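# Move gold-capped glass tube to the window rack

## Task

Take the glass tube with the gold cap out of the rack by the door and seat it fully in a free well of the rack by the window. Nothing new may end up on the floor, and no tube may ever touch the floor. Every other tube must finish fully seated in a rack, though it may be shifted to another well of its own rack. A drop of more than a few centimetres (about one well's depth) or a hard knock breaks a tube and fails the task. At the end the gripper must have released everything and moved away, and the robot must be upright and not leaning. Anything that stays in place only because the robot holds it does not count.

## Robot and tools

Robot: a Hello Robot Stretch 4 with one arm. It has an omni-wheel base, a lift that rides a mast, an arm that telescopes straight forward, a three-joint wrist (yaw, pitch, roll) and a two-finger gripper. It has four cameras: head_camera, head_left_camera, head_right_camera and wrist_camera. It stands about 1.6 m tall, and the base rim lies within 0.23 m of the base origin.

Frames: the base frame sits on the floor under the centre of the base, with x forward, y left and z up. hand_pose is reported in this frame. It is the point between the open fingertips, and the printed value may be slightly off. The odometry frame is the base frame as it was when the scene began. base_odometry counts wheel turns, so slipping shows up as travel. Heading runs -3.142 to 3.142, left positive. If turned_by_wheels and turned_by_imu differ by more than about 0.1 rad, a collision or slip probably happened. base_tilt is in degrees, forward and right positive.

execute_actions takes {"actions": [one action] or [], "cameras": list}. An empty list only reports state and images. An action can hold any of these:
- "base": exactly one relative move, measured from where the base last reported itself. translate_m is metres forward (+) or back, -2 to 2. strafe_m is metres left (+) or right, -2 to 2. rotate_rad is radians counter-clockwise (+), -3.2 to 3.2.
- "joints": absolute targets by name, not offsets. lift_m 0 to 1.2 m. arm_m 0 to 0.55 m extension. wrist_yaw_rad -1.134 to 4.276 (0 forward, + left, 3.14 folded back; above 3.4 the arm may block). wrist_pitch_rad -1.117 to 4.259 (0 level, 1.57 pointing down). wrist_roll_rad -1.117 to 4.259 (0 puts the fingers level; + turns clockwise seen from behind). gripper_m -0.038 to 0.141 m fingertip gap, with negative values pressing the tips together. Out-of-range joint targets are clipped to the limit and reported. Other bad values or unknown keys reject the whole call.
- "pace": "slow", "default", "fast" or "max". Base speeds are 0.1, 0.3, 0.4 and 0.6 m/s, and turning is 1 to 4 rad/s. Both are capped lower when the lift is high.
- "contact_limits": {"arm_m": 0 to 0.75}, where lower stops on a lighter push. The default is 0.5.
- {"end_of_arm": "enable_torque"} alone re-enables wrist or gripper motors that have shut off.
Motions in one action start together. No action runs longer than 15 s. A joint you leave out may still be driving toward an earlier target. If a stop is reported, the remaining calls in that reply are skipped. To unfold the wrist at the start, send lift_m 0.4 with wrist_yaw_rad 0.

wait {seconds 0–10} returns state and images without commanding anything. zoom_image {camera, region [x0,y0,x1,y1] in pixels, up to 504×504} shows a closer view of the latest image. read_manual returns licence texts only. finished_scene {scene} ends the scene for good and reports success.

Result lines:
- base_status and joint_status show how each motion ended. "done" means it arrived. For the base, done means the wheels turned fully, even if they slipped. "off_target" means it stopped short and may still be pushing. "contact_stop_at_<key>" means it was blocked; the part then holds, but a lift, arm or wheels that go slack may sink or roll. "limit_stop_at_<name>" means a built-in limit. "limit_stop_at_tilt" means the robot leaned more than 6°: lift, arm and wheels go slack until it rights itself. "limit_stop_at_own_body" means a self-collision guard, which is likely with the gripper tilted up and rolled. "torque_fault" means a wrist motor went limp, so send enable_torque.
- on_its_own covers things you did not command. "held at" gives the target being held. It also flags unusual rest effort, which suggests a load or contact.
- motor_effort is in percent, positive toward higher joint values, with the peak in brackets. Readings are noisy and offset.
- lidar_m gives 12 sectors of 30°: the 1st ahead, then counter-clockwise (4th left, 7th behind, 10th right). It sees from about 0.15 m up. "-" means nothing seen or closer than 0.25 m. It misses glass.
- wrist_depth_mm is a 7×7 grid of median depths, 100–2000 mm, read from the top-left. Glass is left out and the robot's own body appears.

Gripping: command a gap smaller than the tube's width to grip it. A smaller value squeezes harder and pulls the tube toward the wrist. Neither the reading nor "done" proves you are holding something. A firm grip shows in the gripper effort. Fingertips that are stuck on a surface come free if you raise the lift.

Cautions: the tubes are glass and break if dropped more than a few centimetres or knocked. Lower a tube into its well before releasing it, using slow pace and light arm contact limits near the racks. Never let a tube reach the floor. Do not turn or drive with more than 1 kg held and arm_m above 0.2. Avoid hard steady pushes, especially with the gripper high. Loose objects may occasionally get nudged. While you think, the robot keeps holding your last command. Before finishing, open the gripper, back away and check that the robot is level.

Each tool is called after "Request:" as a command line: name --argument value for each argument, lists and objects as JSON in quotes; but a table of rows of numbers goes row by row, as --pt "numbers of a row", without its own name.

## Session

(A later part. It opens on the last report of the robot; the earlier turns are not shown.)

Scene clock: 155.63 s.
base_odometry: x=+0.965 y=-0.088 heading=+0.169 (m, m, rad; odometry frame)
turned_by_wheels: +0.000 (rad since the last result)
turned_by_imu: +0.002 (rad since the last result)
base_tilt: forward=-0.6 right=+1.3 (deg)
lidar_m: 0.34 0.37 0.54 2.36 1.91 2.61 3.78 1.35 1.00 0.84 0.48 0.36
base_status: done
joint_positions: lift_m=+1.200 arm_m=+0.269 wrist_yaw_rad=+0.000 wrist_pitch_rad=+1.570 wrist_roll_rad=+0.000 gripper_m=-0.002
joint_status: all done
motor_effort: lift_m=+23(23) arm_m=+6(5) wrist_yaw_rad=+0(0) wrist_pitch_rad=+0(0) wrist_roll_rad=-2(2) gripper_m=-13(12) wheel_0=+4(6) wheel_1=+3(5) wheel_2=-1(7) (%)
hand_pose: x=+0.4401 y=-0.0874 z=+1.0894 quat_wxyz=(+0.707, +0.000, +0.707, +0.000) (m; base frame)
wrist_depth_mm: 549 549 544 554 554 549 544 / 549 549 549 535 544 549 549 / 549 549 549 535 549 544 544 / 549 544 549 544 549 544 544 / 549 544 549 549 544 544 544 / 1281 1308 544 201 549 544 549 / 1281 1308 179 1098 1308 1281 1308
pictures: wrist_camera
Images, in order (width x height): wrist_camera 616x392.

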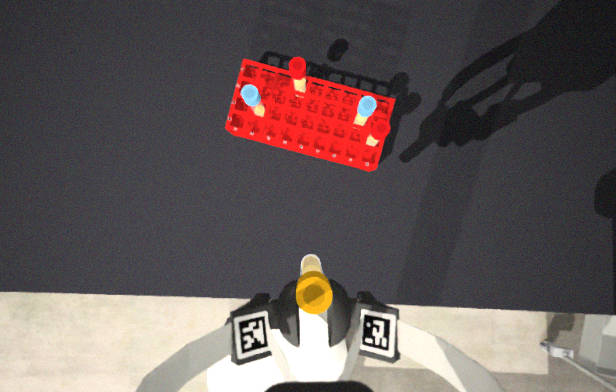

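Request:
execute_actions --actions '[{"base":{"strafe_m":0.008},"joints":{"arm_m":0.395},"pace":"slow"}]' --cameras '[]'

Request:
execute_actions --actions '[{"joints":{"lift_m":1.05},"pace":"slow"}]' --cameras '["wrist_camera"]'

Request:
zoom_image --camera "wrist_camera" --region '[190, 130, 440, 320]'

Scene clock: 165.07 s.
base_odometry: x=+0.963 y=-0.080 heading=+0.169 (m, m, rad; odometry frame)
turned_by_wheels: +0.000 (rad since the last result)
turned_by_imu: +0.001 (rad since the last result)
base_tilt: forward=-0.7 right=+1.1 (deg)
lidar_m: 0.35 0.37 0.53 2.37 1.91 2.60 3.78 1.34 1.01 0.86 0.49 0.36
base_status: done
joint_positions: lift_m=+1.200 arm_m=+0.394 wrist_yaw_rad=+0.000 wrist_pitch_rad=+1.570 wrist_roll_rad=+0.000 gripper_m=-0.002
joint_status: all done
motor_effort: lift_m=+23(23) arm_m=+6(7) wrist_yaw_rad=+0(0) wrist_pitch_rad=+0(0) wrist_roll_rad=+0(0) gripper_m=-12(12) wheel_0=-5(6) wheel_1=+4(4) wheel_2=+0(1) (%)
hand_pose: x=+0.5650 y=-0.0874 z=+1.0894 quat_wxyz=(+0.707, +0.000, +0.707, +0.000) (m; base frame)
wrist_depth_mm: 549 549 549 544 544 544 544 / 544 549 549 549 544 549 549 / 544 549 544 544 549 549 544 / 549 544 549 517 544 544 549 / 549 544 544 539 549 544 544 / 549 544 544 201 544 544 544 / 549 549 179 544 544 544 549
pictures: none
No camera images: the call's "cameras" was empty. Leave "cameras" out to get every camera's image.

Scene clock: 167.10 s.
base_odometry: x=+0.963 y=-0.080 heading=+0.169 (m, m, rad; odometry frame)
turned_by_wheels: +0.000 (rad since the last result)
turned_by_imu: +0.000 (rad since the last result)
base_tilt: forward=-0.7 right=+1.2 (deg)
lidar_m: 0.34 0.37 0.53 2.36 1.93 2.60 3.73 1.36 1.02 0.87 0.48 0.35
base_status: not commanded
joint_positions: lift_m=+1.050 arm_m=+0.394 wrist_yaw_rad=+0.000 wrist_pitch_rad=+1.570 wrist_roll_rad=+0.000 gripper_m=-0.002
joint_status: all done
motor_effort: lift_m=+15(22) arm_m=+6(6) wrist_yaw_rad=+0(0) wrist_pitch_rad=+0(1) wrist_roll_rad=-2(1) gripper_m=-11(11) wheel_0=-4(4) wheel_1=+4(4) wheel_2=+0(0) (%)
hand_pose: x=+0.5650 y=-0.0874 z=+0.9401 quat_wxyz=(+0.707, +0.000, +0.707, +0.000) (m; base frame)
wrist_depth_mm: 402 399 397 399 399 399 397 / 399 399 397 399 399 397 399 / 399 397 399 399 397 397 397 / 397 397 384 343 382 397 399 / 399 397 397 387 342 397 397 / 399 397 394 201 340 397 394 / 397 397 178 397 397 397 397
pictures: wrist_camera
Images, in order (width x height): wrist_camera 616x392.

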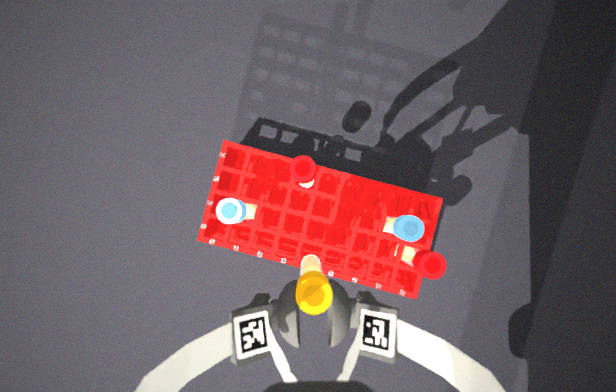

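Region (190, 130, 440, 320) of wrist_camera's 616x392 image, scaled by 2.016; it fills the top 383 rows of this view, and the rest is white.

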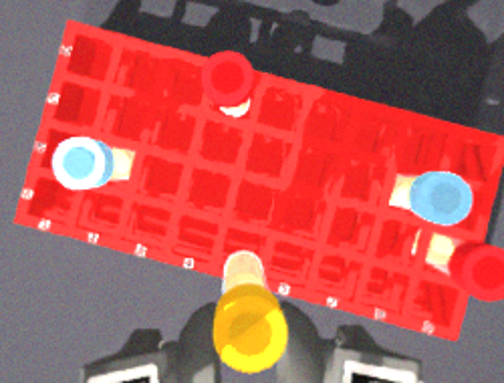

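Request:
execute_actions --actions '[{"base":{"strafe_m":-0.002},"joints":{"arm_m":0.398},"pace":"slow"}]' --cameras '[]'

Request:
execute_actions --actions '[{"joints":{"lift_m":1.015},"pace":"slow"}]' --cameras '["wrist_camera"]'

Request:
zoom_image --camera "wrist_camera" --region '[190, 130, 440, 320]'

Scene clock: 174.60 s.
base_odometry: x=+0.964 y=-0.082 heading=+0.169 (m, m, rad; odometry frame)
turned_by_wheels: +0.000 (rad since the last result)
turned_by_imu: +0.000 (rad since the last result)
base_tilt: forward=-0.8 right=+1.2 (deg)
lidar_m: 0.34 0.38 0.55 2.36 1.91 2.62 3.74 1.35 1.02 0.87 0.47 0.36
base_status: done
joint_positions: lift_m=+1.050 arm_m=+0.397 wrist_yaw_rad=+0.000 wrist_pitch_rad=+1.570 wrist_roll_rad=+0.000 gripper_m=-0.002
joint_status: all done
motor_effort: lift_m=+14(14) arm_m=+6(7) wrist_yaw_rad=-1(0) wrist_pitch_rad=-1(0) wrist_roll_rad=-1(0) gripper_m=-9(12) wheel_0=-1(3) wheel_1=-1(4) wheel_2=+0(1) (%)
hand_pose: x=+0.5680 y=-0.0874 z=+0.9401 quat_wxyz=(+0.707, +0.000, +0.707, +0.000) (m; base frame)
wrist_depth_mm: 399 399 399 397 397 399 399 / 399 397 399 399 399 397 399 / 399 397 399 397 399 397 397 / 397 397 389 340 387 394 397 / 397 397 397 368 343 397 397 / 397 399 397 201 340 397 397 / 397 399 179 394 397 394 397
pictures: none
No camera images: the call's "cameras" was empty. Leave "cameras" out to get every camera's image.

Scene clock: 175.73 s.
base_odometry: x=+0.964 y=-0.082 heading=+0.169 (m, m, rad; odometry frame)
turned_by_wheels: +0.000 (rad since the last result)
turned_by_imu: +0.000 (rad since the last result)
base_tilt: forward=-0.8 right=+1.3 (deg)
lidar_m: 0.35 0.38 0.55 2.35 1.91 2.60 3.73 1.34 1.01 0.87 0.48 0.36
base_status: not commanded
joint_positions: lift_m=+1.015 arm_m=+0.397 wrist_yaw_rad=+0.000 wrist_pitch_rad=+1.570 wrist_roll_rad=+0.000 gripper_m=-0.002
joint_status: all done
motor_effort: lift_m=+14(13) arm_m=+6(6) wrist_yaw_rad=+0(0) wrist_pitch_rad=+0(0) wrist_roll_rad=+0(1) gripper_m=-13(12) wheel_0=-1(1) wheel_1=-1(1) wheel_2=+0(0) (%)
hand_pose: x=+0.5681 y=-0.0874 z=+0.9051 quat_wxyz=(+0.707, +0.000, +0.707, +0.000) (m; base frame)
wrist_depth_mm: 364 364 364 362 364 362 364 / 364 362 362 359 362 362 362 / 364 364 364 362 364 364 362 / 362 364 314 306 347 362 362 / 364 364 355 332 304 362 362 / 364 364 364 201 304 362 362 / 362 364 179 362 359 362 364
pictures: wrist_camera
Images, in order (width x height): wrist_camera 616x392.

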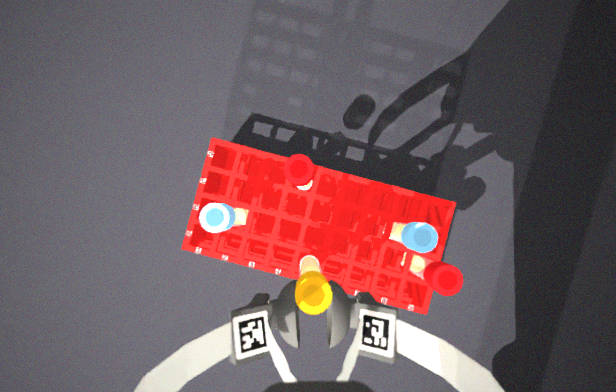

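Region (190, 130, 440, 320) of wrist_camera's 616x392 image, scaled by 2.016; it fills the top 383 rows of this view, and the rest is white.

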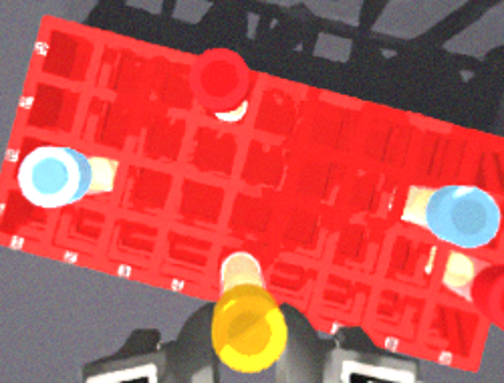

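In the well. Continue.

Request:
execute_actions --actions '[{"joints":{"lift_m":0.984},"pace":"slow"}]' --cameras '["wrist_camera"]'

Request:
execute_actions --actions '[{"joints":{"gripper_m":0.03}}]' --cameras '["wrist_camera"]'

Request:
execute_actions --actions '[{"joints":{"lift_m":1.06}}]' --cameras '[]'

Request:
execute_actions --actions '[{"base":{"translate_m":-0.3},"joints":{"arm_m":0.0,"lift_m":0.85,"wrist_pitch_rad":0.3}}]' --cameras '["wrist_camera"]'

Scene clock: 191.50 s.
base_odometry: x=+0.964 y=-0.082 heading=+0.169 (m, m, rad; odometry frame)
turned_by_wheels: +0.000 (rad since the last result)
turned_by_imu: +0.000 (rad since the last result)
base_tilt: forward=-0.6 right=+1.3 (deg)
lidar_m: 0.34 0.35 0.53 2.35 1.91 2.60 3.76 1.37 1.01 0.86 0.47 0.35
base_status: not commanded
joint_positions: lift_m=+0.984 arm_m=+0.397 wrist_yaw_rad=+0.000 wrist_pitch_rad=+1.570 wrist_roll_rad=+0.000 gripper_m=-0.002
joint_status: all done
motor_effort: lift_m=+14(15) arm_m=+6(6) wrist_yaw_rad=+0(0) wrist_pitch_rad=-1(1) wrist_roll_rad=-1(0) gripper_m=-12(12) wheel_0=-1(1) wheel_1=-1(1) wheel_2=+0(0) (%)
hand_pose: x=+0.5681 y=-0.0874 z=+0.8741 quat_wxyz=(+0.707, +0.000, +0.707, +0.000) (m; base frame)
wrist_depth_mm: 334 332 332 332 332 334 330 / 334 332 330 332 332 332 330 / 332 332 330 332 330 329 332 / 330 330 274 294 301 330 330 / 332 329 301 301 274 330 330 / 332 330 330 201 273 330 329 / 332 330 182 330 330 330 329
pictures: wrist_camera
Images, in order (width x height): wrist_camera 616x392.

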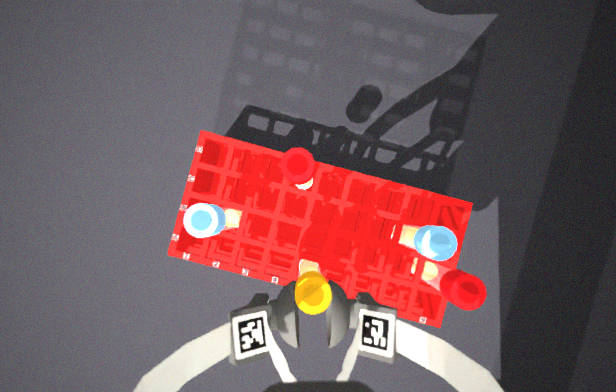

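Scene clock: 192.60 s.
base_odometry: x=+0.964 y=-0.082 heading=+0.169 (m, m, rad; odometry frame)
turned_by_wheels: +0.000 (rad since the last result)
turned_by_imu: +0.000 (rad since the last result)
base_tilt: forward=-0.7 right=+1.3 (deg)
lidar_m: 0.35 0.38 0.54 2.36 1.92 2.61 3.75 1.34 1.02 0.86 0.47 0.36
base_status: not commanded
joint_positions: lift_m=+0.984 arm_m=+0.397 wrist_yaw_rad=+0.000 wrist_pitch_rad=+1.570 wrist_roll_rad=+0.000 gripper_m=+0.030
joint_status: all done
motor_effort: lift_m=+14(14) arm_m=+6(6) wrist_yaw_rad=+0(0) wrist_pitch_rad=+1(0) wrist_roll_rad=-2(1) gripper_m=-4(10) wheel_0=-1(1) wheel_1=-1(1) wheel_2=+0(0) (%)
hand_pose: x=+0.5681 y=-0.0874 z=+0.8741 quat_wxyz=(+0.707, +0.000, +0.707, +0.000) (m; base frame)
wrist_depth_mm: 332 332 332 332 332 330 332 / 332 332 332 330 330 330 332 / 330 330 332 330 332 330 332 / 332 332 274 296 301 332 332 / 332 330 301 301 274 330 330 / 330 332 330 213 273 330 330 / 330 330 330 330 330 329 330
pictures: wrist_camera
Images, in order (width x height): wrist_camera 616x392.

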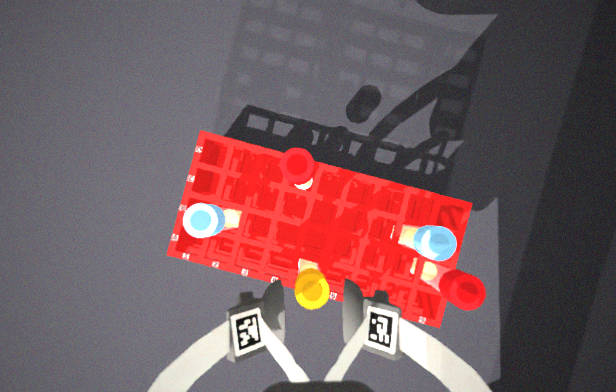

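Scene clock: 193.90 s.
base_odometry: x=+0.964 y=-0.082 heading=+0.169 (m, m, rad; odometry frame)
turned_by_wheels: +0.000 (rad since the last result)
turned_by_imu: +0.000 (rad since the last result)
base_tilt: forward=-0.6 right=+1.2 (deg)
lidar_m: 0.35 0.38 0.54 2.37 1.93 2.61 3.74 1.37 1.01 0.86 0.47 0.36
base_status: not commanded
joint_positions: lift_m=+1.060 arm_m=+0.397 wrist_yaw_rad=+0.000 wrist_pitch_rad=+1.570 wrist_roll_rad=+0.000 gripper_m=+0.030
joint_status: all done
motor_effort: lift_m=+24(23) arm_m=+6(6) wrist_yaw_rad=+1(0) wrist_pitch_rad=+1(0) wrist_roll_rad=-3(1) gripper_m=-2(4) wheel_0=-1(1) wheel_1=-1(1) wheel_2=+0(0) (%)
hand_pose: x=+0.5681 y=-0.0874 z=+0.9493 quat_wxyz=(+0.707, +0.000, +0.707, +0.000) (m; base frame)
wrist_depth_mm: 410 407 410 410 407 407 404 / 407 407 407 407 407 407 407 / 407 407 410 410 407 407 407 / 410 410 399 349 399 404 407 / 410 407 407 377 357 407 407 / 407 404 404 407 347 407 404 / 407 407 404 404 407 404 404
pictures: none
No camera images: the call's "cameras" was empty. Leave "cameras" out to get every camera's image.

Scene clock: 196.37 s.
base_odometry: x=+0.668 y=-0.133 heading=+0.168 (m, m, rad; odometry frame)
turned_by_wheels: +0.000 (rad since the last result)
turned_by_imu: -0.001 (rad since the last result)
base_tilt: forward=-0.6 right=+1.2 (deg)
lidar_m: 0.64 0.68 0.98 1.82 1.86 2.62 2.79 1.24 0.95 0.92 0.92 0.66
base_status: done
joint_positions: lift_m=+0.850 arm_m=+0.001 wrist_yaw_rad=+0.000 wrist_pitch_rad=+0.302 wrist_roll_rad=+0.000 gripper_m=+0.030
joint_status: all done
motor_effort: lift_m=+14(24) arm_m=-6(7) wrist_yaw_rad=+1(1) wrist_pitch_rad=-7(9) wrist_roll_rad=+1(0) gripper_m=-6(6) wheel_0=-2(7) wheel_1=-3(9) wheel_2=-1(11) (%)
hand_pose: x=+0.4473 y=-0.0875 z=+0.9427 quat_wxyz=(+0.989, +0.000, +0.151, +0.000) (m; base frame)
wrist_depth_mm: 1078 1098 1098 1098 1078 1060 1042 / 1160 1160 1138 1138 1118 1098 1118 / 1205 1205 1205 1182 1160 1138 1160 / 1078 1060 1042 960 1008 991 1182 / 723 715 707 661 647 683 683 / 549 539 512 484 480 521 525 / 554 544 484 473 525 462 512
pictures: wrist_camera
Images, in order (width x height): wrist_camera 616x392.

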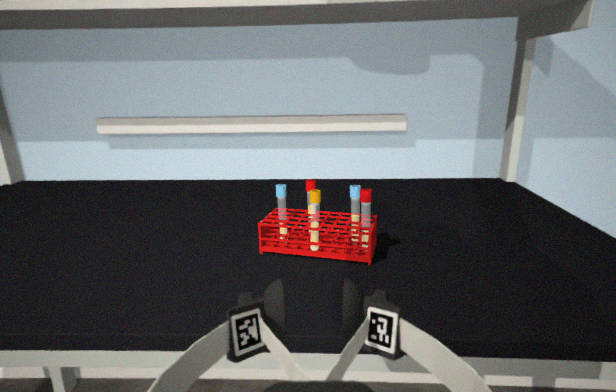

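Request:
finished_scene --scene 2

The scene is finished: the task was done.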